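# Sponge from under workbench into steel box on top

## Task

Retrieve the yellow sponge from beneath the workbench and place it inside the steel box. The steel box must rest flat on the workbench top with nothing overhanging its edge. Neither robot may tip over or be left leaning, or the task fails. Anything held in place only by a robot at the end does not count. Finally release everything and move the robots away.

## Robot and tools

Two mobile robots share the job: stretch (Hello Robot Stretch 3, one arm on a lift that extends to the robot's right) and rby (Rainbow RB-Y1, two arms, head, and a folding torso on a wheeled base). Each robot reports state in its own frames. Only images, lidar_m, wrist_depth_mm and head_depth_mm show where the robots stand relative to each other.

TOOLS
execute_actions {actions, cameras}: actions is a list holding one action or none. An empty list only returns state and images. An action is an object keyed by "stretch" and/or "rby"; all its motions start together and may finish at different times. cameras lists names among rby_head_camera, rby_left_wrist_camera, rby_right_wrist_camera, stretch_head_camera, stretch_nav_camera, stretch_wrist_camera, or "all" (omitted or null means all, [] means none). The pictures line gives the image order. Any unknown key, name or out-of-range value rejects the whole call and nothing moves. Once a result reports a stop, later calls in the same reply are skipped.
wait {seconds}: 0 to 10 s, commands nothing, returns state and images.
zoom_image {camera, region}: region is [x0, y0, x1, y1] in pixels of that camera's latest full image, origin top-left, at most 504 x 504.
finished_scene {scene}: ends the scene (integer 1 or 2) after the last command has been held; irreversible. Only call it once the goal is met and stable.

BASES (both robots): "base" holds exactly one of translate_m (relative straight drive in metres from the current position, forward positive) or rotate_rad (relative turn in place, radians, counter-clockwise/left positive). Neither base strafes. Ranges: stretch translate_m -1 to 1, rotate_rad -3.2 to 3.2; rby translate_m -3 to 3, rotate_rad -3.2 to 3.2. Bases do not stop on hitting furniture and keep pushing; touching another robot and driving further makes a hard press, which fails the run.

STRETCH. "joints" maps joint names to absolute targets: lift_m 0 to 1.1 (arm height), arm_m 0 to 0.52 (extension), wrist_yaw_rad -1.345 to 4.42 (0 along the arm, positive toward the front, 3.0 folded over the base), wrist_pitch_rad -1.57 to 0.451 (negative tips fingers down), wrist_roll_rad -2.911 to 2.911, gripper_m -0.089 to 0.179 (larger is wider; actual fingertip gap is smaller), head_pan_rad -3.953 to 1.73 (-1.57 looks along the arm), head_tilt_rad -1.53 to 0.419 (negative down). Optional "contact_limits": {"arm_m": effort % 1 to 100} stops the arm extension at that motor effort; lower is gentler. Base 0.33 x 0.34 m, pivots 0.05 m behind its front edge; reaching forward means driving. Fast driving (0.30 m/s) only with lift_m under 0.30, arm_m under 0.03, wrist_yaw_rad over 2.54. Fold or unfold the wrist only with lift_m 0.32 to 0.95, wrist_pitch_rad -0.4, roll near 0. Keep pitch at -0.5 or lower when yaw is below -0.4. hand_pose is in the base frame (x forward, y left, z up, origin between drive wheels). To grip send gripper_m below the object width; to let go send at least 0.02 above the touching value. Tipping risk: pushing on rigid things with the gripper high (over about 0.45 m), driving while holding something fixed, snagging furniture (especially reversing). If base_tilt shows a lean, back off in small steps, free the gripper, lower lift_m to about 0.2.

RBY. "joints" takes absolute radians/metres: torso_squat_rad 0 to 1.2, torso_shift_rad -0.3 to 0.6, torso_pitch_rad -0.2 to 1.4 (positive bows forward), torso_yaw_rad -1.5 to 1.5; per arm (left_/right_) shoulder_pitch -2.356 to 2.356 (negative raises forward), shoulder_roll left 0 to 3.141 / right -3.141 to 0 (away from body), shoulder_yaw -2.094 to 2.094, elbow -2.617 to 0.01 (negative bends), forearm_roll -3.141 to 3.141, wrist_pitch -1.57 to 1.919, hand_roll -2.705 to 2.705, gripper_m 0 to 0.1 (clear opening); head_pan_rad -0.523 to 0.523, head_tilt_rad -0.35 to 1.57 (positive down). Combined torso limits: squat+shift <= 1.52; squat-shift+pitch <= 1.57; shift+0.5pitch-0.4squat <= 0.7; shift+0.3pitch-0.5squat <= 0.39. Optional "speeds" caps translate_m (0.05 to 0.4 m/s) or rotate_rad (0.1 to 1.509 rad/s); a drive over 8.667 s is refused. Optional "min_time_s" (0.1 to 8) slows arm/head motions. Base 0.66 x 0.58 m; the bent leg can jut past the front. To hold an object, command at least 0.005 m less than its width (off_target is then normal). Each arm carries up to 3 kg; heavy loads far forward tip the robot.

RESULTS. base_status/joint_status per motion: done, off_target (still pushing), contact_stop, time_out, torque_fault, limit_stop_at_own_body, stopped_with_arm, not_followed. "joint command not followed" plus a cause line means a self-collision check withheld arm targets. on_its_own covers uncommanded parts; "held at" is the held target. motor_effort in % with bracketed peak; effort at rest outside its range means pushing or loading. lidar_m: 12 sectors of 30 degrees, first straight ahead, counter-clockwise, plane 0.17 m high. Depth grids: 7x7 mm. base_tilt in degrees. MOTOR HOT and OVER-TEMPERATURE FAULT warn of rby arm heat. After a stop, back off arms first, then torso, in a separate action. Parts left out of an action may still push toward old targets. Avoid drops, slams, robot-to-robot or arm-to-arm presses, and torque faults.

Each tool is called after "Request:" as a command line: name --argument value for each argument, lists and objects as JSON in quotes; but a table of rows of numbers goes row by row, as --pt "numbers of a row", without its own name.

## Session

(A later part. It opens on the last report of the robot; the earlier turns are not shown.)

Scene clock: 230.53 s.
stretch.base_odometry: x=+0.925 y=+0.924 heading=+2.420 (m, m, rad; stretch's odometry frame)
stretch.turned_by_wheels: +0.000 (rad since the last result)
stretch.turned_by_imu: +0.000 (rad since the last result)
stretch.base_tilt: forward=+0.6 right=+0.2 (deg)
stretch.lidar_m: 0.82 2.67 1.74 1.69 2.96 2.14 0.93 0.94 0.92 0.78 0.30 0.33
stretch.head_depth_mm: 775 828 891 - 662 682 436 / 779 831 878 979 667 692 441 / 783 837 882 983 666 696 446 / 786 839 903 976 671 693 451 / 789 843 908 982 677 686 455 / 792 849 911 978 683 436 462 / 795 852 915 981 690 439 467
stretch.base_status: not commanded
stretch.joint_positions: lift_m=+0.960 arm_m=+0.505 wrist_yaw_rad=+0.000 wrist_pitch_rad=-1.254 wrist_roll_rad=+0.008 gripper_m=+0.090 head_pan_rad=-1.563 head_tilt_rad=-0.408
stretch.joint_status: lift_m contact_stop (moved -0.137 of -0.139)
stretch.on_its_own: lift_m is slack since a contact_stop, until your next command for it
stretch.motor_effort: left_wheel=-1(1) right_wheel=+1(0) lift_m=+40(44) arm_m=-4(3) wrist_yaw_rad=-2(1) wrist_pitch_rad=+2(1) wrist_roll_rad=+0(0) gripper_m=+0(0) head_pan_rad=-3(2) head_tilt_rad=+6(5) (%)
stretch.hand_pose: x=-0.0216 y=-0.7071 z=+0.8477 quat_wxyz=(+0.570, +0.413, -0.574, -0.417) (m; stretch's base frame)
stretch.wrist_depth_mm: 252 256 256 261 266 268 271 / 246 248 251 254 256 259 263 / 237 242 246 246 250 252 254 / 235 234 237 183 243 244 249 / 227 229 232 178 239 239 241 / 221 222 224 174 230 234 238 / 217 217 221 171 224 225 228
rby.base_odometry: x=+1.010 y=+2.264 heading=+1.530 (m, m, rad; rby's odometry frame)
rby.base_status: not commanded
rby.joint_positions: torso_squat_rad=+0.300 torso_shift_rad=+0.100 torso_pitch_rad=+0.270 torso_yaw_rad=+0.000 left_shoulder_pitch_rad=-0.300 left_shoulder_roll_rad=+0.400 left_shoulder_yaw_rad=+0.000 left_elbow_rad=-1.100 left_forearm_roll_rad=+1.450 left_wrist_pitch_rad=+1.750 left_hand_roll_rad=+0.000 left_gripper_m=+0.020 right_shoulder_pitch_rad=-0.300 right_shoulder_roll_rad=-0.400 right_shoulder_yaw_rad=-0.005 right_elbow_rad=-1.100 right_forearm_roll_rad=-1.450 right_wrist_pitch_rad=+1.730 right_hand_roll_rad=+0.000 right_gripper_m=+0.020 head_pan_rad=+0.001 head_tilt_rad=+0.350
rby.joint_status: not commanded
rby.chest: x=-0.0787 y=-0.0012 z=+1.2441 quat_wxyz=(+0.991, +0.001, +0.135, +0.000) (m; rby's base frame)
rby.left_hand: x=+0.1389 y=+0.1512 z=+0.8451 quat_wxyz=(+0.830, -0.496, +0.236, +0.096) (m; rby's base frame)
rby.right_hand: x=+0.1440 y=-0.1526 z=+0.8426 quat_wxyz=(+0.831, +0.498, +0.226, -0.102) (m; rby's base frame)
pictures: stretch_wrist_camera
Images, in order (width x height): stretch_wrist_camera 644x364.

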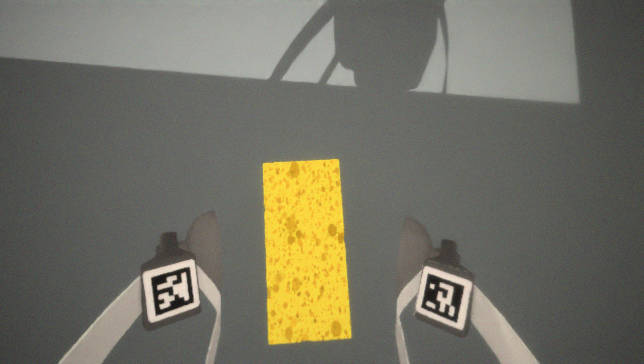

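Request:
execute_actions --actions '[{"stretch":{"joints":{"lift_m":0.975,"arm_m":0.52}}}]' --cameras '[]'

Request:
execute_actions --actions '[{"stretch":{"joints":{"lift_m":0.93}}}]' --cameras '["stretch_wrist_camera","stretch_head_camera"]'

Scene clock: 232.07 s.
stretch.base_odometry: x=+0.925 y=+0.924 heading=+2.420 (m, m, rad; stretch's odometry frame)
stretch.turned_by_wheels: +0.000 (rad since the last result)
stretch.turned_by_imu: +0.000 (rad since the last result)
stretch.base_tilt: forward=+0.6 right=+0.4 (deg)
stretch.lidar_m: 0.82 2.67 1.73 1.69 2.96 2.14 0.93 0.94 0.92 0.78 0.31 0.33
stretch.head_depth_mm: 777 830 878 - 660 682 436 / 778 832 878 981 665 693 441 / 780 837 - 984 664 695 446 / 785 839 902 977 669 692 452 / 789 845 909 981 676 687 456 / 792 847 913 979 684 435 461 / 794 850 916 979 689 439 467
stretch.base_status: not commanded
stretch.joint_positions: lift_m=+0.975 arm_m=+0.519 wrist_yaw_rad=+0.000 wrist_pitch_rad=-1.254 wrist_roll_rad=+0.008 gripper_m=+0.090 head_pan_rad=-1.563 head_tilt_rad=-0.408
stretch.joint_status: all done
stretch.motor_effort: left_wheel=-1(1) right_wheel=+1(1) lift_m=+51(52) arm_m=+4(4) wrist_yaw_rad=-1(0) wrist_pitch_rad=+1(1) wrist_roll_rad=+0(0) gripper_m=+0(0) head_pan_rad=-2(2) head_tilt_rad=+5(5) (%)
stretch.hand_pose: x=-0.0216 y=-0.7213 z=+0.8624 quat_wxyz=(+0.570, +0.413, -0.574, -0.417) (m; stretch's base frame)
stretch.wrist_depth_mm: 265 267 273 274 280 282 281 / 259 262 265 268 269 275 277 / 251 255 256 261 264 270 270 / 245 247 251 254 256 260 261 / 240 244 245 192 252 254 257 / 235 237 237 186 241 246 249 / 229 231 233 183 238 238 242
rby.base_odometry: x=+1.010 y=+2.264 heading=+1.530 (m, m, rad; rby's odometry frame)
rby.base_status: not commanded
rby.joint_positions: torso_squat_rad=+0.300 torso_shift_rad=+0.100 torso_pitch_rad=+0.270 torso_yaw_rad=+0.000 left_shoulder_pitch_rad=-0.300 left_shoulder_roll_rad=+0.400 left_shoulder_yaw_rad=+0.000 left_elbow_rad=-1.100 left_forearm_roll_rad=+1.450 left_wrist_pitch_rad=+1.750 left_hand_roll_rad=+0.000 left_gripper_m=+0.020 right_shoulder_pitch_rad=-0.300 right_shoulder_roll_rad=-0.400 right_shoulder_yaw_rad=-0.005 right_elbow_rad=-1.100 right_forearm_roll_rad=-1.450 right_wrist_pitch_rad=+1.730 right_hand_roll_rad=+0.000 right_gripper_m=+0.020 head_pan_rad=+0.001 head_tilt_rad=+0.350
rby.joint_status: not commanded
rby.chest: x=-0.0787 y=-0.0012 z=+1.2441 quat_wxyz=(+0.991, +0.001, +0.135, +0.000) (m; rby's base frame)
rby.left_hand: x=+0.1389 y=+0.1512 z=+0.8451 quat_wxyz=(+0.830, -0.496, +0.236, +0.096) (m; rby's base frame)
rby.right_hand: x=+0.1440 y=-0.1526 z=+0.8426 quat_wxyz=(+0.831, +0.498, +0.226, -0.102) (m; rby's base frame)
pictures: none
No camera images: the call's "cameras" was empty. Leave "cameras" out to get every camera's image.

Scene clock: 233.30 s.
stretch.base_odometry: x=+0.925 y=+0.924 heading=+2.420 (m, m, rad; stretch's odometry frame)
stretch.turned_by_wheels: +0.000 (rad since the last result)
stretch.turned_by_imu: +0.000 (rad since the last result)
stretch.base_tilt: forward=+0.5 right=+0.4 (deg)
stretch.lidar_m: 0.82 2.67 1.73 1.69 2.97 2.14 0.92 0.94 0.92 0.77 0.30 0.33
stretch.head_depth_mm: 775 830 890 941 - 680 436 / 779 835 887 986 665 692 441 / 781 838 888 994 664 696 446 / 785 842 903 972 671 691 451 / 789 844 906 982 676 687 456 / 791 847 912 976 682 435 461 / 794 851 916 983 691 439 467
stretch.base_status: not commanded
stretch.joint_positions: lift_m=+0.930 arm_m=+0.519 wrist_yaw_rad=+0.000 wrist_pitch_rad=-1.254 wrist_roll_rad=+0.008 gripper_m=+0.090 head_pan_rad=-1.563 head_tilt_rad=-0.408
stretch.joint_status: all done
stretch.motor_effort: left_wheel=-1(1) right_wheel=+0(1) lift_m=+31(41) arm_m=+4(3) wrist_yaw_rad=-2(0) wrist_pitch_rad=+1(1) wrist_roll_rad=+0(0) gripper_m=+0(1) head_pan_rad=-3(3) head_tilt_rad=+5(6) (%)
stretch.hand_pose: x=-0.0216 y=-0.7213 z=+0.8180 quat_wxyz=(+0.570, +0.413, -0.574, -0.417) (m; stretch's base frame)
stretch.wrist_depth_mm: 218 219 222 224 227 230 234 / 211 215 217 218 222 226 228 / 207 208 212 214 216 218 222 / 202 203 204 208 211 212 217 / 198 198 200 147 205 206 210 / 193 194 193 143 199 203 205 / 188 187 189 140 194 197 198
rby.base_odometry: x=+1.010 y=+2.264 heading=+1.530 (m, m, rad; rby's odometry frame)
rby.base_status: not commanded
rby.joint_positions: torso_squat_rad=+0.300 torso_shift_rad=+0.100 torso_pitch_rad=+0.270 torso_yaw_rad=+0.000 left_shoulder_pitch_rad=-0.300 left_shoulder_roll_rad=+0.400 left_shoulder_yaw_rad=+0.000 left_elbow_rad=-1.100 left_forearm_roll_rad=+1.450 left_wrist_pitch_rad=+1.750 left_hand_roll_rad=+0.000 left_gripper_m=+0.020 right_shoulder_pitch_rad=-0.300 right_shoulder_roll_rad=-0.400 right_shoulder_yaw_rad=-0.005 right_elbow_rad=-1.100 right_forearm_roll_rad=-1.450 right_wrist_pitch_rad=+1.730 right_hand_roll_rad=+0.000 right_gripper_m=+0.020 head_pan_rad=+0.001 head_tilt_rad=+0.350
rby.joint_status: not commanded
rby.chest: x=-0.0787 y=-0.0012 z=+1.2441 quat_wxyz=(+0.991, +0.001, +0.135, +0.000) (m; rby's base frame)
rby.left_hand: x=+0.1389 y=+0.1512 z=+0.8451 quat_wxyz=(+0.830, -0.496, +0.236, +0.096) (m; rby's base frame)
rby.right_hand: x=+0.1440 y=-0.1526 z=+0.8426 quat_wxyz=(+0.831, +0.498, +0.226, -0.102) (m; rby's base frame)
pictures: stretch_head_camera (sideways: a quarter turn clockwise sets it upright), stretch_wrist_camera
Images, in order (width x height): stretch_head_camera 896x504, stretch_wrist_camera 644x364.

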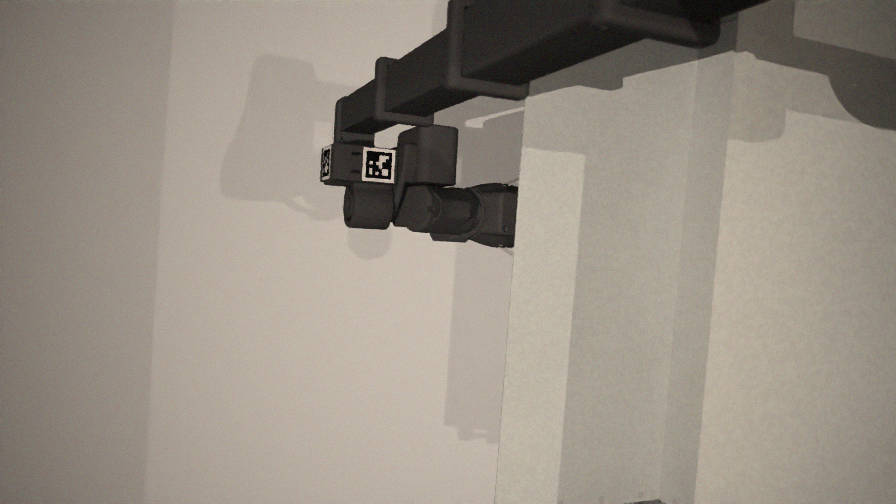

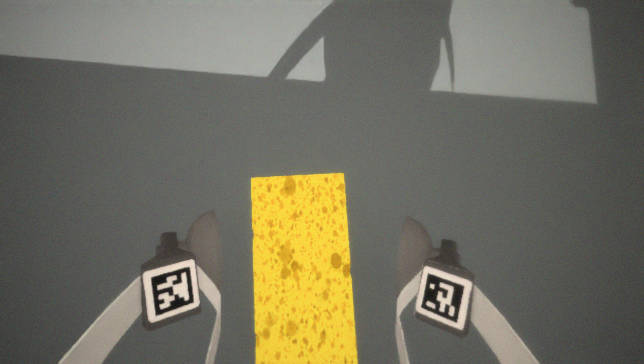

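Cleared the rim and went lower. Close.

Request:
execute_actions --actions '[{"stretch":{"joints":{"lift_m":0.94,"gripper_m":0.01}}}]' --cameras '["stretch_wrist_camera"]'

Request:
execute_actions --actions '[{"stretch":{"joints":{"lift_m":1.095}}}]' --cameras '["stretch_wrist_camera"]'

Scene clock: 234.87 s.
stretch.base_odometry: x=+0.925 y=+0.924 heading=+2.420 (m, m, rad; stretch's odometry frame)
stretch.turned_by_wheels: +0.000 (rad since the last result)
stretch.turned_by_imu: +0.000 (rad since the last result)
stretch.base_tilt: forward=+0.7 right=+0.3 (deg)
stretch.lidar_m: 0.82 2.67 1.74 1.70 2.96 2.14 0.93 0.94 0.92 0.78 0.31 0.33
stretch.head_depth_mm: 777 831 892 941 670 681 437 / 780 834 884 986 667 691 441 / 783 836 880 988 664 695 446 / 786 840 902 977 671 691 451 / 789 845 905 983 678 686 456 / 791 847 911 978 682 435 461 / 793 853 918 981 690 439 467
stretch.base_status: not commanded
stretch.joint_positions: lift_m=+0.940 arm_m=+0.519 wrist_yaw_rad=+0.000 wrist_pitch_rad=-1.254 wrist_roll_rad=+0.008 gripper_m=+0.011 head_pan_rad=-1.563 head_tilt_rad=-0.408
stretch.joint_status: all done
stretch.motor_effort: left_wheel=-1(1) right_wheel=+1(0) lift_m=+50(52) arm_m=+4(3) wrist_yaw_rad=-1(0) wrist_pitch_rad=+1(1) wrist_roll_rad=+0(0) gripper_m=-14(100) head_pan_rad=-2(3) head_tilt_rad=+6(5) (%)
stretch.hand_pose: x=-0.0216 y=-0.7213 z=+0.8274 quat_wxyz=(+0.570, +0.413, -0.574, -0.417) (m; stretch's base frame)
stretch.wrist_depth_mm: 230 230 234 235 240 242 245 / 221 225 227 229 232 235 239 / 216 220 222 224 228 228 231 / 210 213 216 159 221 222 226 / 206 208 208 153 214 218 220 / 200 203 - 150 213 211 213 / 196 197 198 146 204 206 210
rby.base_odometry: x=+1.010 y=+2.264 heading=+1.530 (m, m, rad; rby's odometry frame)
rby.base_status: not commanded
rby.joint_positions: torso_squat_rad=+0.300 torso_shift_rad=+0.100 torso_pitch_rad=+0.270 torso_yaw_rad=+0.000 left_shoulder_pitch_rad=-0.300 left_shoulder_roll_rad=+0.400 left_shoulder_yaw_rad=+0.000 left_elbow_rad=-1.100 left_forearm_roll_rad=+1.450 left_wrist_pitch_rad=+1.750 left_hand_roll_rad=+0.000 left_gripper_m=+0.020 right_shoulder_pitch_rad=-0.300 right_shoulder_roll_rad=-0.400 right_shoulder_yaw_rad=-0.005 right_elbow_rad=-1.100 right_forearm_roll_rad=-1.450 right_wrist_pitch_rad=+1.730 right_hand_roll_rad=+0.000 right_gripper_m=+0.020 head_pan_rad=+0.001 head_tilt_rad=+0.350
rby.joint_status: not commanded
rby.chest: x=-0.0787 y=-0.0012 z=+1.2441 quat_wxyz=(+0.991, +0.001, +0.135, +0.000) (m; rby's base frame)
rby.left_hand: x=+0.1389 y=+0.1512 z=+0.8451 quat_wxyz=(+0.830, -0.496, +0.236, +0.096) (m; rby's base frame)
rby.right_hand: x=+0.1440 y=-0.1526 z=+0.8426 quat_wxyz=(+0.831, +0.498, +0.226, -0.102) (m; rby's base frame)
pictures: stretch_wrist_camera
Images, in order (width x height): stretch_wrist_camera 644x364.

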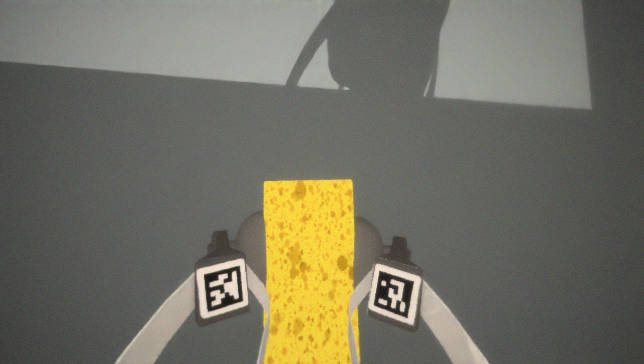

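Scene clock: 237.10 s.
stretch.base_odometry: x=+0.925 y=+0.924 heading=+2.420 (m, m, rad; stretch's odometry frame)
stretch.turned_by_wheels: +0.000 (rad since the last result)
stretch.turned_by_imu: +0.000 (rad since the last result)
stretch.base_tilt: forward=+0.6 right=+0.3 (deg)
stretch.lidar_m: 0.82 2.67 1.73 1.70 2.96 2.14 0.93 0.94 0.92 0.77 0.31 0.33
stretch.head_depth_mm: 775 - 892 963 658 682 436 / 778 842 895 968 667 694 442 / 780 - 903 959 664 697 446 / 786 841 904 965 671 693 451 / 790 843 907 984 676 686 456 / 793 848 910 975 681 436 462 / 795 852 918 982 689 439 467
stretch.base_status: not commanded
stretch.joint_positions: lift_m=+1.095 arm_m=+0.519 wrist_yaw_rad=+0.000 wrist_pitch_rad=-1.254 wrist_roll_rad=+0.008 gripper_m=+0.011 head_pan_rad=-1.563 head_tilt_rad=-0.408
stretch.joint_status: all done
stretch.motor_effort: left_wheel=-1(1) right_wheel=+0(1) lift_m=+50(53) arm_m=+4(3) wrist_yaw_rad=+0(1) wrist_pitch_rad=+1(1) wrist_roll_rad=+0(1) gripper_m=-15(14) head_pan_rad=-2(3) head_tilt_rad=+5(5) (%)
stretch.hand_pose: x=-0.0216 y=-0.7213 z=+0.9824 quat_wxyz=(+0.570, +0.413, -0.574, -0.417) (m; stretch's base frame)
stretch.wrist_depth_mm: 372 371 365 358 358 348 347 / 390 390 389 394 400 411 415 / 368 377 383 391 390 397 404 / 369 364 369 157 384 389 390 / 355 354 363 154 372 375 382 / 347 351 - 150 363 371 369 / 340 341 347 147 353 359 362
rby.base_odometry: x=+1.010 y=+2.264 heading=+1.530 (m, m, rad; rby's odometry frame)
rby.base_status: not commanded
rby.joint_positions: torso_squat_rad=+0.300 torso_shift_rad=+0.100 torso_pitch_rad=+0.270 torso_yaw_rad=+0.000 left_shoulder_pitch_rad=-0.300 left_shoulder_roll_rad=+0.400 left_shoulder_yaw_rad=+0.000 left_elbow_rad=-1.100 left_forearm_roll_rad=+1.450 left_wrist_pitch_rad=+1.750 left_hand_roll_rad=+0.000 left_gripper_m=+0.020 right_shoulder_pitch_rad=-0.300 right_shoulder_roll_rad=-0.400 right_shoulder_yaw_rad=-0.005 right_elbow_rad=-1.100 right_forearm_roll_rad=-1.450 right_wrist_pitch_rad=+1.730 right_hand_roll_rad=+0.000 right_gripper_m=+0.020 head_pan_rad=+0.001 head_tilt_rad=+0.350
rby.joint_status: not commanded
rby.chest: x=-0.0787 y=-0.0012 z=+1.2441 quat_wxyz=(+0.991, +0.001, +0.135, +0.000) (m; rby's base frame)
rby.left_hand: x=+0.1389 y=+0.1512 z=+0.8451 quat_wxyz=(+0.830, -0.496, +0.236, +0.096) (m; rby's base frame)
rby.right_hand: x=+0.1440 y=-0.1526 z=+0.8426 quat_wxyz=(+0.831, +0.498, +0.226, -0.102) (m; rby's base frame)
pictures: stretch_wrist_camera
Images, in order (width x height): stretch_wrist_camera 644x364.

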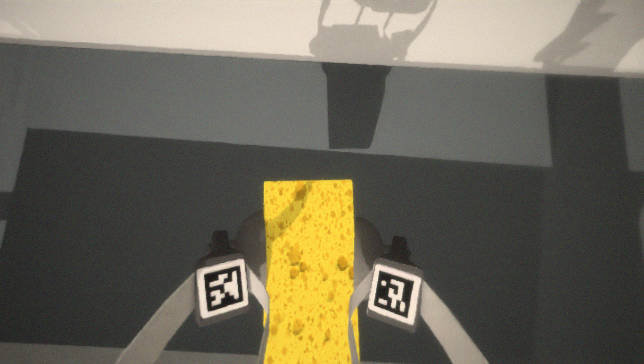

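Request:
execute_actions --actions '[{"stretch":{"joints":{"wrist_pitch_rad":-0.3}}}]' --cameras '[]'

Request:
execute_actions --actions '[{"stretch":{"joints":{"arm_m":0.2}}}]' --cameras '["stretch_wrist_camera"]'

Request:
execute_actions --actions '[{"stretch":{"joints":{"arm_m":0.36,"wrist_pitch_rad":-1.5}}}]' --cameras '["stretch_wrist_camera","stretch_head_camera"]'

Scene clock: 238.60 s.
stretch.base_odometry: x=+0.925 y=+0.924 heading=+2.420 (m, m, rad; stretch's odometry frame)
stretch.turned_by_wheels: +0.000 (rad since the last result)
stretch.turned_by_imu: +0.000 (rad since the last result)
stretch.base_tilt: forward=+0.5 right=+0.3 (deg)
stretch.lidar_m: 0.82 2.68 1.73 1.69 2.95 2.14 0.93 0.94 0.92 0.77 0.31 0.33
stretch.head_depth_mm: 777 - 890 962 658 682 436 / 779 843 897 969 667 693 442 / 785 - 910 971 665 696 446 / 784 840 905 979 671 692 451 / 790 845 907 984 678 688 457 / 793 848 911 978 685 435 463 / 794 853 915 979 691 439 467
stretch.base_status: not commanded
stretch.joint_positions: lift_m=+1.095 arm_m=+0.519 wrist_yaw_rad=+0.000 wrist_pitch_rad=-0.351 wrist_roll_rad=+0.008 gripper_m=+0.011 head_pan_rad=-1.563 head_tilt_rad=-0.408
stretch.joint_status: wrist_pitch_rad off_target (ended at -0.351, target -0.300)
stretch.motor_effort: left_wheel=+0(1) right_wheel=+0(1) lift_m=+50(50) arm_m=+4(4) wrist_yaw_rad=+0(1) wrist_pitch_rad=+18(18) wrist_roll_rad=+0(0) gripper_m=-13(14) head_pan_rad=-3(2) head_tilt_rad=+5(5) (%)
stretch.hand_pose: x=-0.0214 y=-0.8967 z=+1.1227 quat_wxyz=(+0.694, +0.123, -0.699, -0.124) (m; stretch's base frame)
stretch.wrist_depth_mm: 164 163 165 164 164 165 165 / 177 176 176 175 177 176 176 / 189 189 189 190 189 190 191 / 204 205 204 198 205 205 205 / 223 224 219 155 223 224 225 / 245 246 - 149 242 246 245 / 272 272 271 143 283 272 274
rby.base_odometry: x=+1.010 y=+2.264 heading=+1.530 (m, m, rad; rby's odometry frame)
rby.base_status: not commanded
rby.joint_positions: torso_squat_rad=+0.300 torso_shift_rad=+0.100 torso_pitch_rad=+0.270 torso_yaw_rad=+0.000 left_shoulder_pitch_rad=-0.300 left_shoulder_roll_rad=+0.400 left_shoulder_yaw_rad=+0.000 left_elbow_rad=-1.100 left_forearm_roll_rad=+1.450 left_wrist_pitch_rad=+1.750 left_hand_roll_rad=+0.000 left_gripper_m=+0.020 right_shoulder_pitch_rad=-0.300 right_shoulder_roll_rad=-0.400 right_shoulder_yaw_rad=-0.005 right_elbow_rad=-1.100 right_forearm_roll_rad=-1.450 right_wrist_pitch_rad=+1.730 right_hand_roll_rad=+0.000 right_gripper_m=+0.020 head_pan_rad=+0.001 head_tilt_rad=+0.350
rby.joint_status: not commanded
rby.chest: x=-0.0787 y=-0.0012 z=+1.2441 quat_wxyz=(+0.991, +0.001, +0.135, +0.000) (m; rby's base frame)
rby.left_hand: x=+0.1389 y=+0.1512 z=+0.8451 quat_wxyz=(+0.830, -0.496, +0.236, +0.096) (m; rby's base frame)
rby.right_hand: x=+0.1440 y=-0.1526 z=+0.8426 quat_wxyz=(+0.831, +0.498, +0.226, -0.102) (m; rby's base frame)
pictures: none
No camera images: the call's "cameras" was empty. Leave "cameras" out to get every camera's image.

Scene clock: 242.17 s.
stretch.base_odometry: x=+0.925 y=+0.924 heading=+2.420 (m, m, rad; stretch's odometry frame)
stretch.turned_by_wheels: +0.000 (rad since the last result)
stretch.turned_by_imu: +0.001 (rad since the last result)
stretch.base_tilt: forward=+0.8 right=+0.4 (deg)
stretch.lidar_m: 0.82 2.67 1.73 1.69 2.96 2.15 0.93 0.94 0.92 0.78 0.31 0.33
stretch.head_depth_mm: 771 - - 966 659 682 437 / 773 - - 974 666 693 442 / 783 - - 995 665 695 446 / 785 841 901 984 671 691 452 / 790 844 910 981 676 686 456 / 794 847 913 979 683 435 462 / 795 853 917 982 690 440 467
stretch.base_status: not commanded
stretch.joint_positions: lift_m=+1.095 arm_m=+0.200 wrist_yaw_rad=+0.000 wrist_pitch_rad=-0.322 wrist_roll_rad=+0.008 gripper_m=+0.011 head_pan_rad=-1.563 head_tilt_rad=-0.408
stretch.joint_status: all done
stretch.motor_effort: left_wheel=-1(1) right_wheel=+0(0) lift_m=+50(50) arm_m=-4(5) wrist_yaw_rad=-1(1) wrist_pitch_rad=+8(18) wrist_roll_rad=+0(0) gripper_m=-14(15) head_pan_rad=-3(3) head_tilt_rad=+5(5) (%)
stretch.hand_pose: x=-0.0214 y=-0.5807 z=+1.1294 quat_wxyz=(+0.695, +0.113, -0.700, -0.114) (m; stretch's base frame)
stretch.wrist_depth_mm: 456 468 460 458 465 462 469 / 491 491 495 495 501 500 493 / 514 529 521 526 529 538 530 / 562 566 564 557 567 575 561 / 613 617 604 156 619 621 616 / 609 621 - 149 644 648 644 / 519 525 529 145 538 570 569
rby.base_odometry: x=+1.010 y=+2.264 heading=+1.530 (m, m, rad; rby's odometry frame)
rby.base_status: not commanded
rby.joint_positions: torso_squat_rad=+0.300 torso_shift_rad=+0.100 torso_pitch_rad=+0.270 torso_yaw_rad=+0.000 left_shoulder_pitch_rad=-0.300 left_shoulder_roll_rad=+0.400 left_shoulder_yaw_rad=+0.000 left_elbow_rad=-1.100 left_forearm_roll_rad=+1.450 left_wrist_pitch_rad=+1.750 left_hand_roll_rad=+0.000 left_gripper_m=+0.020 right_shoulder_pitch_rad=-0.300 right_shoulder_roll_rad=-0.400 right_shoulder_yaw_rad=-0.005 right_elbow_rad=-1.100 right_forearm_roll_rad=-1.450 right_wrist_pitch_rad=+1.730 right_hand_roll_rad=+0.000 right_gripper_m=+0.020 head_pan_rad=+0.001 head_tilt_rad=+0.350
rby.joint_status: not commanded
rby.chest: x=-0.0787 y=-0.0012 z=+1.2441 quat_wxyz=(+0.991, +0.001, +0.135, +0.000) (m; rby's base frame)
rby.left_hand: x=+0.1389 y=+0.1512 z=+0.8451 quat_wxyz=(+0.830, -0.496, +0.236, +0.096) (m; rby's base frame)
rby.right_hand: x=+0.1440 y=-0.1526 z=+0.8426 quat_wxyz=(+0.831, +0.498, +0.226, -0.102) (m; rby's base frame)
pictures: stretch_wrist_camera
Images, in order (width x height): stretch_wrist_camera 644x364.

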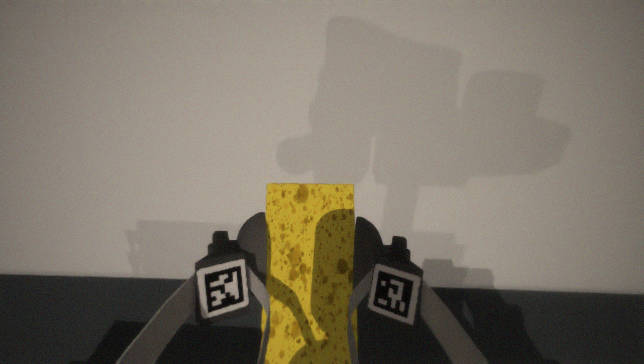

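Scene clock: 244.60 s.
stretch.base_odometry: x=+0.925 y=+0.924 heading=+2.420 (m, m, rad; stretch's odometry frame)
stretch.turned_by_wheels: +0.000 (rad since the last result)
stretch.turned_by_imu: +0.000 (rad since the last result)
stretch.base_tilt: forward=+0.7 right=+0.4 (deg)
stretch.lidar_m: 0.82 2.67 1.73 1.70 2.97 2.14 0.93 0.94 0.92 0.77 0.30 0.33
stretch.head_depth_mm: 776 848 890 961 658 681 437 / 780 - 910 967 665 693 441 / 781 - - 994 648 504 447 / 784 841 902 987 655 500 451 / 789 843 907 981 676 687 456 / 789 848 911 977 683 435 461 / 795 852 918 980 690 439 467
stretch.base_status: not commanded
stretch.joint_positions: lift_m=+1.095 arm_m=+0.360 wrist_yaw_rad=+0.000 wrist_pitch_rad=-1.495 wrist_roll_rad=+0.008 gripper_m=+0.011 head_pan_rad=-1.563 head_tilt_rad=-0.408
stretch.joint_status: all done
stretch.motor_effort: left_wheel=-1(1) right_wheel=+0(0) lift_m=+50(51) arm_m=+4(3) wrist_yaw_rad=-1(1) wrist_pitch_rad=-2(16) wrist_roll_rad=+0(0) gripper_m=-13(14) head_pan_rad=-2(3) head_tilt_rad=+6(5) (%)
stretch.hand_pose: x=-0.0216 y=-0.5001 z=+0.9761 quat_wxyz=(+0.517, +0.479, -0.520, -0.483) (m; stretch's base frame)
stretch.wrist_depth_mm: 205 193 182 172 176 179 176 / 339 346 309 286 262 245 227 / 345 351 359 356 357 357 255 / 348 348 359 155 360 363 250 / 354 356 356 153 367 363 248 / 362 361 - 152 366 356 245 / 327 334 337 153 356 346 242
rby.base_odometry: x=+1.010 y=+2.264 heading=+1.530 (m, m, rad; rby's odometry frame)
rby.base_status: not commanded
rby.joint_positions: torso_squat_rad=+0.300 torso_shift_rad=+0.100 torso_pitch_rad=+0.270 torso_yaw_rad=+0.000 left_shoulder_pitch_rad=-0.300 left_shoulder_roll_rad=+0.400 left_shoulder_yaw_rad=+0.000 left_elbow_rad=-1.100 left_forearm_roll_rad=+1.450 left_wrist_pitch_rad=+1.750 left_hand_roll_rad=+0.000 left_gripper_m=+0.020 right_shoulder_pitch_rad=-0.300 right_shoulder_roll_rad=-0.400 right_shoulder_yaw_rad=-0.005 right_elbow_rad=-1.100 right_forearm_roll_rad=-1.450 right_wrist_pitch_rad=+1.730 right_hand_roll_rad=+0.000 right_gripper_m=+0.020 head_pan_rad=+0.001 head_tilt_rad=+0.350
rby.joint_status: not commanded
rby.chest: x=-0.0787 y=-0.0012 z=+1.2441 quat_wxyz=(+0.991, +0.001, +0.135, +0.000) (m; rby's base frame)
rby.left_hand: x=+0.1389 y=+0.1512 z=+0.8451 quat_wxyz=(+0.830, -0.496, +0.236, +0.096) (m; rby's base frame)
rby.right_hand: x=+0.1440 y=-0.1526 z=+0.8426 quat_wxyz=(+0.831, +0.498, +0.226, -0.102) (m; rby's base frame)
pictures: stretch_head_camera (sideways: a quarter turn clockwise sets it upright), stretch_wrist_camera
Images, in order (width x height): stretch_head_camera 896x504, stretch_wrist_camera 644x364.

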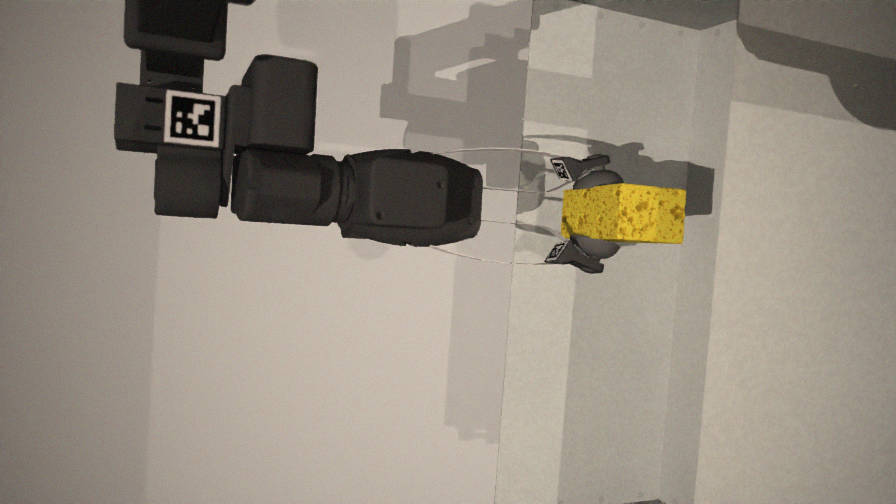

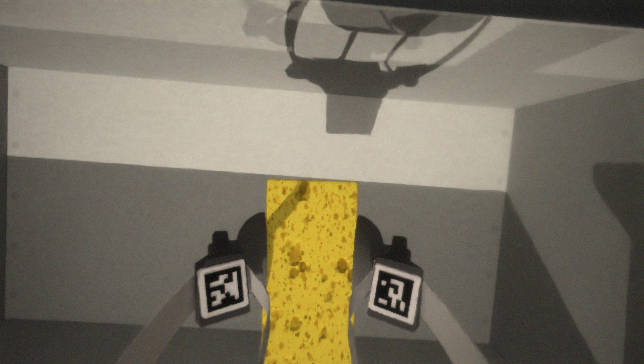

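Inside the box. Release.

Request:
execute_actions --actions '[{"stretch":{"joints":{"gripper_m":0.12}}}]' --cameras '["stretch_wrist_camera"]'

Request:
execute_actions --actions '[{"stretch":{"joints":{"wrist_pitch_rad":-0.75}}}]' --cameras '["stretch_wrist_camera"]'

Request:
execute_actions --actions '[{"stretch":{"joints":{"arm_m":0.2,"wrist_pitch_rad":0}}}]' --cameras '[]'

Request:
execute_actions --actions '[{"stretch":{"joints":{"arm_m":0,"wrist_yaw_rad":1.5}}}]' --cameras '["rby_head_camera"]'

Scene clock: 246.63 s.
stretch.base_odometry: x=+0.925 y=+0.924 heading=+2.420 (m, m, rad; stretch's odometry frame)
stretch.turned_by_wheels: +0.000 (rad since the last result)
stretch.turned_by_imu: +0.000 (rad since the last result)
stretch.base_tilt: forward=+0.6 right=+0.4 (deg)
stretch.lidar_m: 0.82 2.67 1.74 1.69 2.95 2.14 0.93 0.94 0.92 0.78 0.31 0.33
stretch.head_depth_mm: 776 845 893 965 658 683 436 / 778 - 912 968 668 693 441 / 782 - - 996 665 695 447 / 786 842 903 987 670 691 451 / 789 843 908 983 679 687 457 / 794 848 911 978 681 435 461 / 795 848 915 980 690 440 467
stretch.base_status: not commanded
stretch.joint_positions: lift_m=+1.095 arm_m=+0.360 wrist_yaw_rad=+0.000 wrist_pitch_rad=-1.495 wrist_roll_rad=+0.008 gripper_m=+0.120 head_pan_rad=-1.563 head_tilt_rad=-0.408
stretch.joint_status: all done
stretch.motor_effort: left_wheel=-1(1) right_wheel=+0(0) lift_m=+50(50) arm_m=+3(4) wrist_yaw_rad=-1(1) wrist_pitch_rad=-2(2) wrist_roll_rad=+0(0) gripper_m=+1(97) head_pan_rad=-2(2) head_tilt_rad=+6(4) (%)
stretch.hand_pose: x=-0.0216 y=-0.5001 z=+0.9761 quat_wxyz=(+0.517, +0.479, -0.520, -0.483) (m; stretch's base frame)
stretch.wrist_depth_mm: 205 193 181 172 176 178 178 / 343 344 312 285 261 243 228 / 350 350 356 353 360 361 254 / 347 354 357 357 362 363 252 / 355 351 359 360 363 359 249 / 359 - 366 369 374 318 246 / 333 331 351 360 375 347 241
rby.base_odometry: x=+1.010 y=+2.264 heading=+1.530 (m, m, rad; rby's odometry frame)
rby.base_status: not commanded
rby.joint_positions: torso_squat_rad=+0.300 torso_shift_rad=+0.100 torso_pitch_rad=+0.270 torso_yaw_rad=+0.000 left_shoulder_pitch_rad=-0.300 left_shoulder_roll_rad=+0.400 left_shoulder_yaw_rad=+0.000 left_elbow_rad=-1.100 left_forearm_roll_rad=+1.450 left_wrist_pitch_rad=+1.750 left_hand_roll_rad=+0.000 left_gripper_m=+0.020 right_shoulder_pitch_rad=-0.300 right_shoulder_roll_rad=-0.400 right_shoulder_yaw_rad=-0.005 right_elbow_rad=-1.100 right_forearm_roll_rad=-1.450 right_wrist_pitch_rad=+1.730 right_hand_roll_rad=+0.000 right_gripper_m=+0.020 head_pan_rad=+0.001 head_tilt_rad=+0.350
rby.joint_status: not commanded
rby.chest: x=-0.0787 y=-0.0012 z=+1.2441 quat_wxyz=(+0.991, +0.001, +0.135, +0.000) (m; rby's base frame)
rby.left_hand: x=+0.1389 y=+0.1512 z=+0.8451 quat_wxyz=(+0.830, -0.496, +0.236, +0.096) (m; rby's base frame)
rby.right_hand: x=+0.1440 y=-0.1526 z=+0.8426 quat_wxyz=(+0.831, +0.498, +0.226, -0.102) (m; rby's base frame)
pictures: stretch_wrist_camera
Images, in order (width x height): stretch_wrist_camera 644x364.

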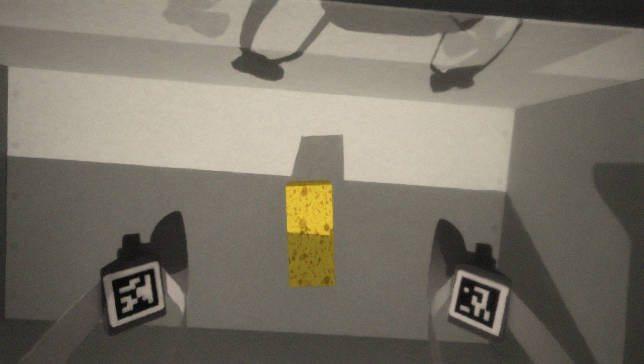

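Scene clock: 249.80 s.
stretch.base_odometry: x=+0.925 y=+0.924 heading=+2.420 (m, m, rad; stretch's odometry frame)
stretch.turned_by_wheels: +0.000 (rad since the last result)
stretch.turned_by_imu: +0.000 (rad since the last result)
stretch.base_tilt: forward=+0.7 right=+0.3 (deg)
stretch.lidar_m: 0.82 2.67 1.73 1.70 2.96 2.14 0.93 0.94 0.92 0.77 0.31 0.33
stretch.head_depth_mm: 775 845 891 962 660 682 436 / 777 - 907 965 667 693 440 / 782 - - 982 666 696 446 / 785 842 902 984 669 693 451 / 789 844 909 982 677 687 456 / 792 847 911 976 684 435 461 / 795 852 917 978 690 439 466
stretch.base_status: not commanded
stretch.joint_positions: lift_m=+1.095 arm_m=+0.360 wrist_yaw_rad=-0.003 wrist_pitch_rad=-0.766 wrist_roll_rad=+0.012 gripper_m=+0.120 head_pan_rad=-1.563 head_tilt_rad=-0.408
stretch.joint_status: all done
stretch.motor_effort: left_wheel=-1(3) right_wheel=+0(3) lift_m=+47(50) arm_m=+3(3) wrist_yaw_rad=+2(5) wrist_pitch_rad=+6(18) wrist_roll_rad=-2(4) gripper_m=+0(1) head_pan_rad=-3(3) head_tilt_rad=+5(6) (%)
stretch.hand_pose: x=-0.0220 y=-0.6727 z=+1.0385 quat_wxyz=(+0.652, +0.262, -0.660, -0.267) (m; stretch's base frame)
stretch.wrist_depth_mm: 364 364 363 358 360 367 364 / 418 411 413 417 414 411 412 / 479 492 488 479 480 472 483 / 504 506 524 528 529 530 533 / 447 462 463 472 474 490 491 / 414 - 419 427 428 435 438 / 377 375 382 385 391 386 400
rby.base_odometry: x=+1.010 y=+2.264 heading=+1.530 (m, m, rad; rby's odometry frame)
rby.base_status: not commanded
rby.joint_positions: torso_squat_rad=+0.300 torso_shift_rad=+0.100 torso_pitch_rad=+0.270 torso_yaw_rad=+0.000 left_shoulder_pitch_rad=-0.300 left_shoulder_roll_rad=+0.400 left_shoulder_yaw_rad=+0.000 left_elbow_rad=-1.100 left_forearm_roll_rad=+1.450 left_wrist_pitch_rad=+1.750 left_hand_roll_rad=+0.000 left_gripper_m=+0.020 right_shoulder_pitch_rad=-0.300 right_shoulder_roll_rad=-0.400 right_shoulder_yaw_rad=-0.005 right_elbow_rad=-1.100 right_forearm_roll_rad=-1.450 right_wrist_pitch_rad=+1.730 right_hand_roll_rad=+0.000 right_gripper_m=+0.020 head_pan_rad=+0.001 head_tilt_rad=+0.350
rby.joint_status: not commanded
rby.chest: x=-0.0787 y=-0.0012 z=+1.2441 quat_wxyz=(+0.991, +0.001, +0.135, +0.000) (m; rby's base frame)
rby.left_hand: x=+0.1389 y=+0.1512 z=+0.8451 quat_wxyz=(+0.830, -0.496, +0.236, +0.096) (m; rby's base frame)
rby.right_hand: x=+0.1440 y=-0.1526 z=+0.8426 quat_wxyz=(+0.831, +0.498, +0.226, -0.102) (m; rby's base frame)
pictures: stretch_wrist_camera
Images, in order (width x height): stretch_wrist_camera 644x364.

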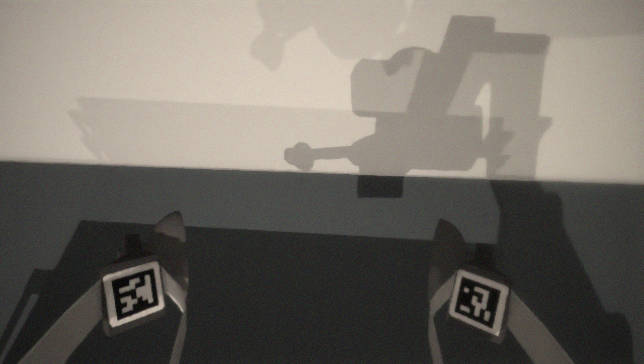

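Scene clock: 252.23 s.
stretch.base_odometry: x=+0.925 y=+0.924 heading=+2.420 (m, m, rad; stretch's odometry frame)
stretch.turned_by_wheels: +0.000 (rad since the last result)
stretch.turned_by_imu: +0.000 (rad since the last result)
stretch.base_tilt: forward=+0.8 right=+0.3 (deg)
stretch.lidar_m: 0.82 2.67 1.73 1.70 2.97 2.14 0.93 0.94 0.92 0.77 0.31 0.33
stretch.head_depth_mm: 770 - - 967 659 682 436 / 773 - - 974 666 691 441 / 783 - - 993 666 697 446 / 786 841 912 980 669 692 450 / 788 843 908 984 677 688 456 / 791 848 912 977 683 435 461 / 794 852 919 983 691 439 467
stretch.base_status: not commanded
stretch.joint_positions: lift_m=+1.095 arm_m=+0.200 wrist_yaw_rad=-0.002 wrist_pitch_rad=-0.023 wrist_roll_rad=+0.011 gripper_m=+0.120 head_pan_rad=-1.563 head_tilt_rad=-0.408
stretch.joint_status: all done
stretch.motor_effort: left_wheel=-1(1) right_wheel=+0(0) lift_m=+47(47) arm_m=-4(5) wrist_yaw_rad=+1(2) wrist_pitch_rad=+8(8) wrist_roll_rad=-1(2) gripper_m=+0(1) head_pan_rad=-3(2) head_tilt_rad=+4(5) (%)
stretch.hand_pose: x=-0.0219 y=-0.6009 z=+1.2035 quat_wxyz=(+0.703, +0.008, -0.711, -0.009) (m; stretch's base frame)
stretch.wrist_depth_mm: 480 476 480 484 480 478 489 / 481 486 499 494 491 500 499 / 504 497 504 511 510 514 505 / 517 520 513 519 520 527 539 / 523 523 526 530 532 546 538 / 534 - 539 554 554 547 547 / 556 554 569 558 566 577 563
rby.base_odometry: x=+1.010 y=+2.264 heading=+1.530 (m, m, rad; rby's odometry frame)
rby.base_status: not commanded
rby.joint_positions: torso_squat_rad=+0.300 torso_shift_rad=+0.100 torso_pitch_rad=+0.270 torso_yaw_rad=+0.000 left_shoulder_pitch_rad=-0.300 left_shoulder_roll_rad=+0.400 left_shoulder_yaw_rad=+0.000 left_elbow_rad=-1.100 left_forearm_roll_rad=+1.450 left_wrist_pitch_rad=+1.750 left_hand_roll_rad=+0.000 left_gripper_m=+0.020 right_shoulder_pitch_rad=-0.300 right_shoulder_roll_rad=-0.400 right_shoulder_yaw_rad=-0.005 right_elbow_rad=-1.100 right_forearm_roll_rad=-1.450 right_wrist_pitch_rad=+1.730 right_hand_roll_rad=+0.000 right_gripper_m=+0.020 head_pan_rad=+0.001 head_tilt_rad=+0.350
rby.joint_status: not commanded
rby.chest: x=-0.0787 y=-0.0012 z=+1.2441 quat_wxyz=(+0.991, +0.001, +0.135, +0.000) (m; rby's base frame)
rby.left_hand: x=+0.1389 y=+0.1512 z=+0.8451 quat_wxyz=(+0.830, -0.496, +0.236, +0.096) (m; rby's base frame)
rby.right_hand: x=+0.1440 y=-0.1526 z=+0.8426 quat_wxyz=(+0.831, +0.498, +0.226, -0.102) (m; rby's base frame)
pictures: none
No camera images: the call's "cameras" was empty. Leave "cameras" out to get every camera's image.

Scene clock: 254.93 s.
stretch.base_odometry: x=+0.925 y=+0.924 heading=+2.420 (m, m, rad; stretch's odometry frame)
stretch.turned_by_wheels: +0.000 (rad since the last result)
stretch.turned_by_imu: +0.000 (rad since the last result)
stretch.base_tilt: forward=+0.6 right=+0.3 (deg)
stretch.lidar_m: 0.82 2.67 1.73 1.70 2.96 2.14 0.93 0.94 0.92 0.77 0.31 0.33
stretch.head_depth_mm: 776 - - - - - 453 / 778 - - - - - 458 / 781 819 - - - - 461 / 786 842 907 977 654 - 463 / 788 842 909 978 657 - 467 / 793 849 911 982 - - - / 795 851 905 988 - - -
stretch.base_status: not commanded
stretch.joint_positions: lift_m=+1.095 arm_m=+0.000 wrist_yaw_rad=+1.498 wrist_pitch_rad=-0.023 wrist_roll_rad=+0.011 gripper_m=+0.120 head_pan_rad=-1.563 head_tilt_rad=-0.408
stretch.joint_status: all done
stretch.motor_effort: left_wheel=-1(0) right_wheel=+0(0) lift_m=+47(48) arm_m=-4(5) wrist_yaw_rad=+2(3) wrist_pitch_rad=+8(8) wrist_roll_rad=-2(1) gripper_m=+0(0) head_pan_rad=-3(2) head_tilt_rad=+5(5) (%)
stretch.hand_pose: x=+0.2336 y=-0.1639 z=+1.2035 quat_wxyz=(+0.521, +0.490, -0.515, +0.473) (m; stretch's base frame)
stretch.wrist_depth_mm: - - - - - - 942 / - - - - - - 923 / - - - - - - 945 / - - - - - - 936 / - - - - - - 942 / - - - - - - 937 / - - - 821 824 783 827
rby.base_odometry: x=+1.010 y=+2.264 heading=+1.530 (m, m, rad; rby's odometry frame)
rby.base_status: not commanded
rby.joint_positions: torso_squat_rad=+0.300 torso_shift_rad=+0.100 torso_pitch_rad=+0.270 torso_yaw_rad=+0.000 left_shoulder_pitch_rad=-0.300 left_shoulder_roll_rad=+0.400 left_shoulder_yaw_rad=+0.000 left_elbow_rad=-1.100 left_forearm_roll_rad=+1.450 left_wrist_pitch_rad=+1.750 left_hand_roll_rad=+0.000 left_gripper_m=+0.020 right_shoulder_pitch_rad=-0.300 right_shoulder_roll_rad=-0.400 right_shoulder_yaw_rad=-0.005 right_elbow_rad=-1.100 right_forearm_roll_rad=-1.450 right_wrist_pitch_rad=+1.730 right_hand_roll_rad=+0.000 right_gripper_m=+0.020 head_pan_rad=+0.001 head_tilt_rad=+0.350
rby.joint_status: not commanded
rby.chest: x=-0.0787 y=-0.0012 z=+1.2441 quat_wxyz=(+0.991, +0.001, +0.135, +0.000) (m; rby's base frame)
rby.left_hand: x=+0.1389 y=+0.1512 z=+0.8451 quat_wxyz=(+0.830, -0.496, +0.236, +0.096) (m; rby's base frame)
rby.right_hand: x=+0.1440 y=-0.1526 z=+0.8426 quat_wxyz=(+0.831, +0.498, +0.226, -0.102) (m; rby's base frame)
pictures: rby_head_camera
Images, in order (width x height): rby_head_camera 896x504.

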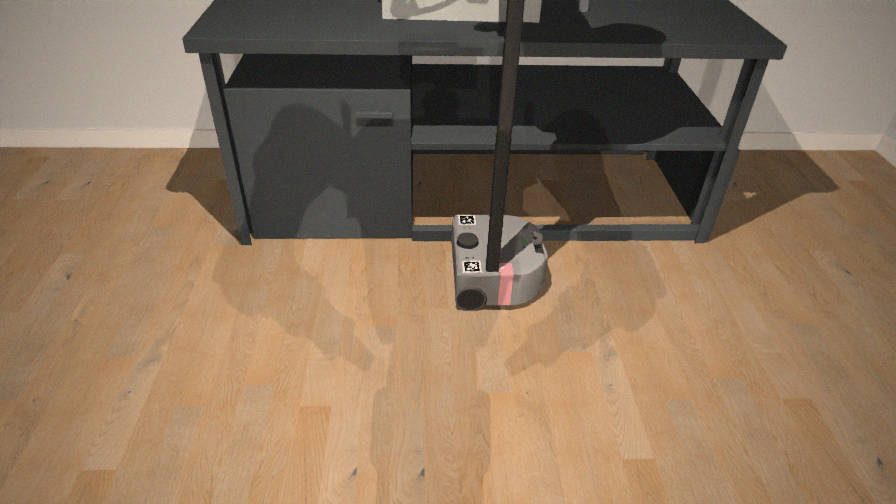

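Request:
execute_actions --actions '[]' --cameras '["rby_head_camera"]'

Request:
finished_scene --scene 2

Scene clock: 255.43 s.
stretch.base_odometry: x=+0.925 y=+0.924 heading=+2.420 (m, m, rad; stretch's odometry frame)
stretch.turned_by_wheels: +0.000 (rad since the last result)
stretch.turned_by_imu: +0.000 (rad since the last result)
stretch.base_tilt: forward=+0.6 right=+0.3 (deg)
stretch.lidar_m: 0.82 2.67 1.74 1.69 2.97 2.14 0.93 0.94 0.92 0.78 0.31 0.33
stretch.head_depth_mm: 776 - - - - - 453 / 780 - - - - - 458 / 783 817 - - - - 460 / 786 842 903 976 656 - 463 / 791 844 909 982 659 - 467 / 793 850 911 981 - - - / 796 851 907 988 - - -
stretch.base_status: not commanded
stretch.joint_positions: lift_m=+1.095 arm_m=+0.000 wrist_yaw_rad=+1.498 wrist_pitch_rad=-0.023 wrist_roll_rad=+0.011 gripper_m=+0.120 head_pan_rad=-1.563 head_tilt_rad=-0.408
stretch.joint_status: all done
stretch.motor_effort: left_wheel=+0(0) right_wheel=+0(0) lift_m=+47(48) arm_m=-3(5) wrist_yaw_rad=+2(3) wrist_pitch_rad=+8(8) wrist_roll_rad=-1(1) gripper_m=+0(0) head_pan_rad=-2(2) head_tilt_rad=+5(5) (%)
stretch.hand_pose: x=+0.2336 y=-0.1639 z=+1.2035 quat_wxyz=(+0.521, +0.490, -0.515, +0.473) (m; stretch's base frame)
stretch.wrist_depth_mm: - - - - - - 930 / - - - - - - 930 / - - - - - - 938 / - - - - - - 916 / - - - - - - 934 / - - - - - - 928 / - - - 824 819 818 851
rby.base_odometry: x=+1.010 y=+2.264 heading=+1.530 (m, m, rad; rby's odometry frame)
rby.base_status: not commanded
rby.joint_positions: torso_squat_rad=+0.300 torso_shift_rad=+0.100 torso_pitch_rad=+0.270 torso_yaw_rad=+0.000 left_shoulder_pitch_rad=-0.300 left_shoulder_roll_rad=+0.400 left_shoulder_yaw_rad=+0.000 left_elbow_rad=-1.100 left_forearm_roll_rad=+1.450 left_wrist_pitch_rad=+1.750 left_hand_roll_rad=+0.000 left_gripper_m=+0.020 right_shoulder_pitch_rad=-0.300 right_shoulder_roll_rad=-0.400 right_shoulder_yaw_rad=-0.005 right_elbow_rad=-1.100 right_forearm_roll_rad=-1.450 right_wrist_pitch_rad=+1.730 right_hand_roll_rad=+0.000 right_gripper_m=+0.020 head_pan_rad=+0.001 head_tilt_rad=+0.350
rby.joint_status: not commanded
rby.chest: x=-0.0787 y=-0.0012 z=+1.2441 quat_wxyz=(+0.991, +0.001, +0.135, +0.000) (m; rby's base frame)
rby.left_hand: x=+0.1389 y=+0.1512 z=+0.8451 quat_wxyz=(+0.830, -0.496, +0.236, +0.096) (m; rby's base frame)
rby.right_hand: x=+0.1440 y=-0.1526 z=+0.8426 quat_wxyz=(+0.831, +0.498, +0.226, -0.102) (m; rby's base frame)
pictures: rby_head_camera
Images, in order (width x height): rby_head_camera 896x504.

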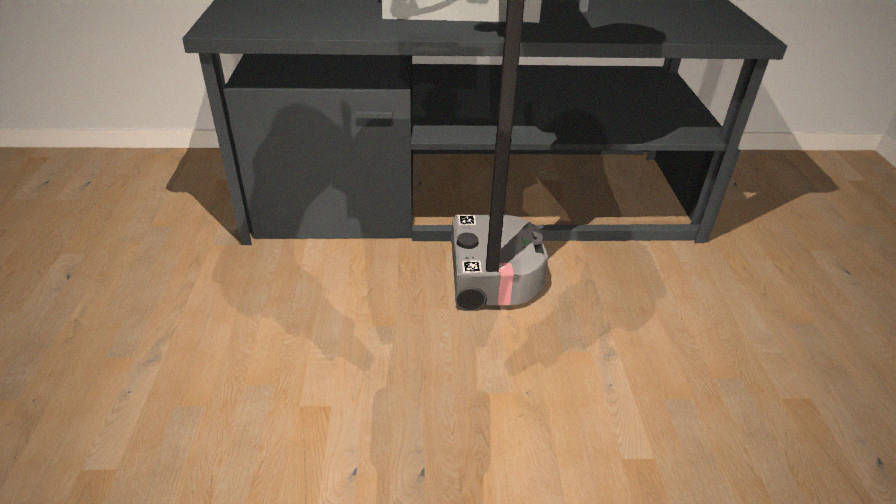

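The scene is finished: the task was done.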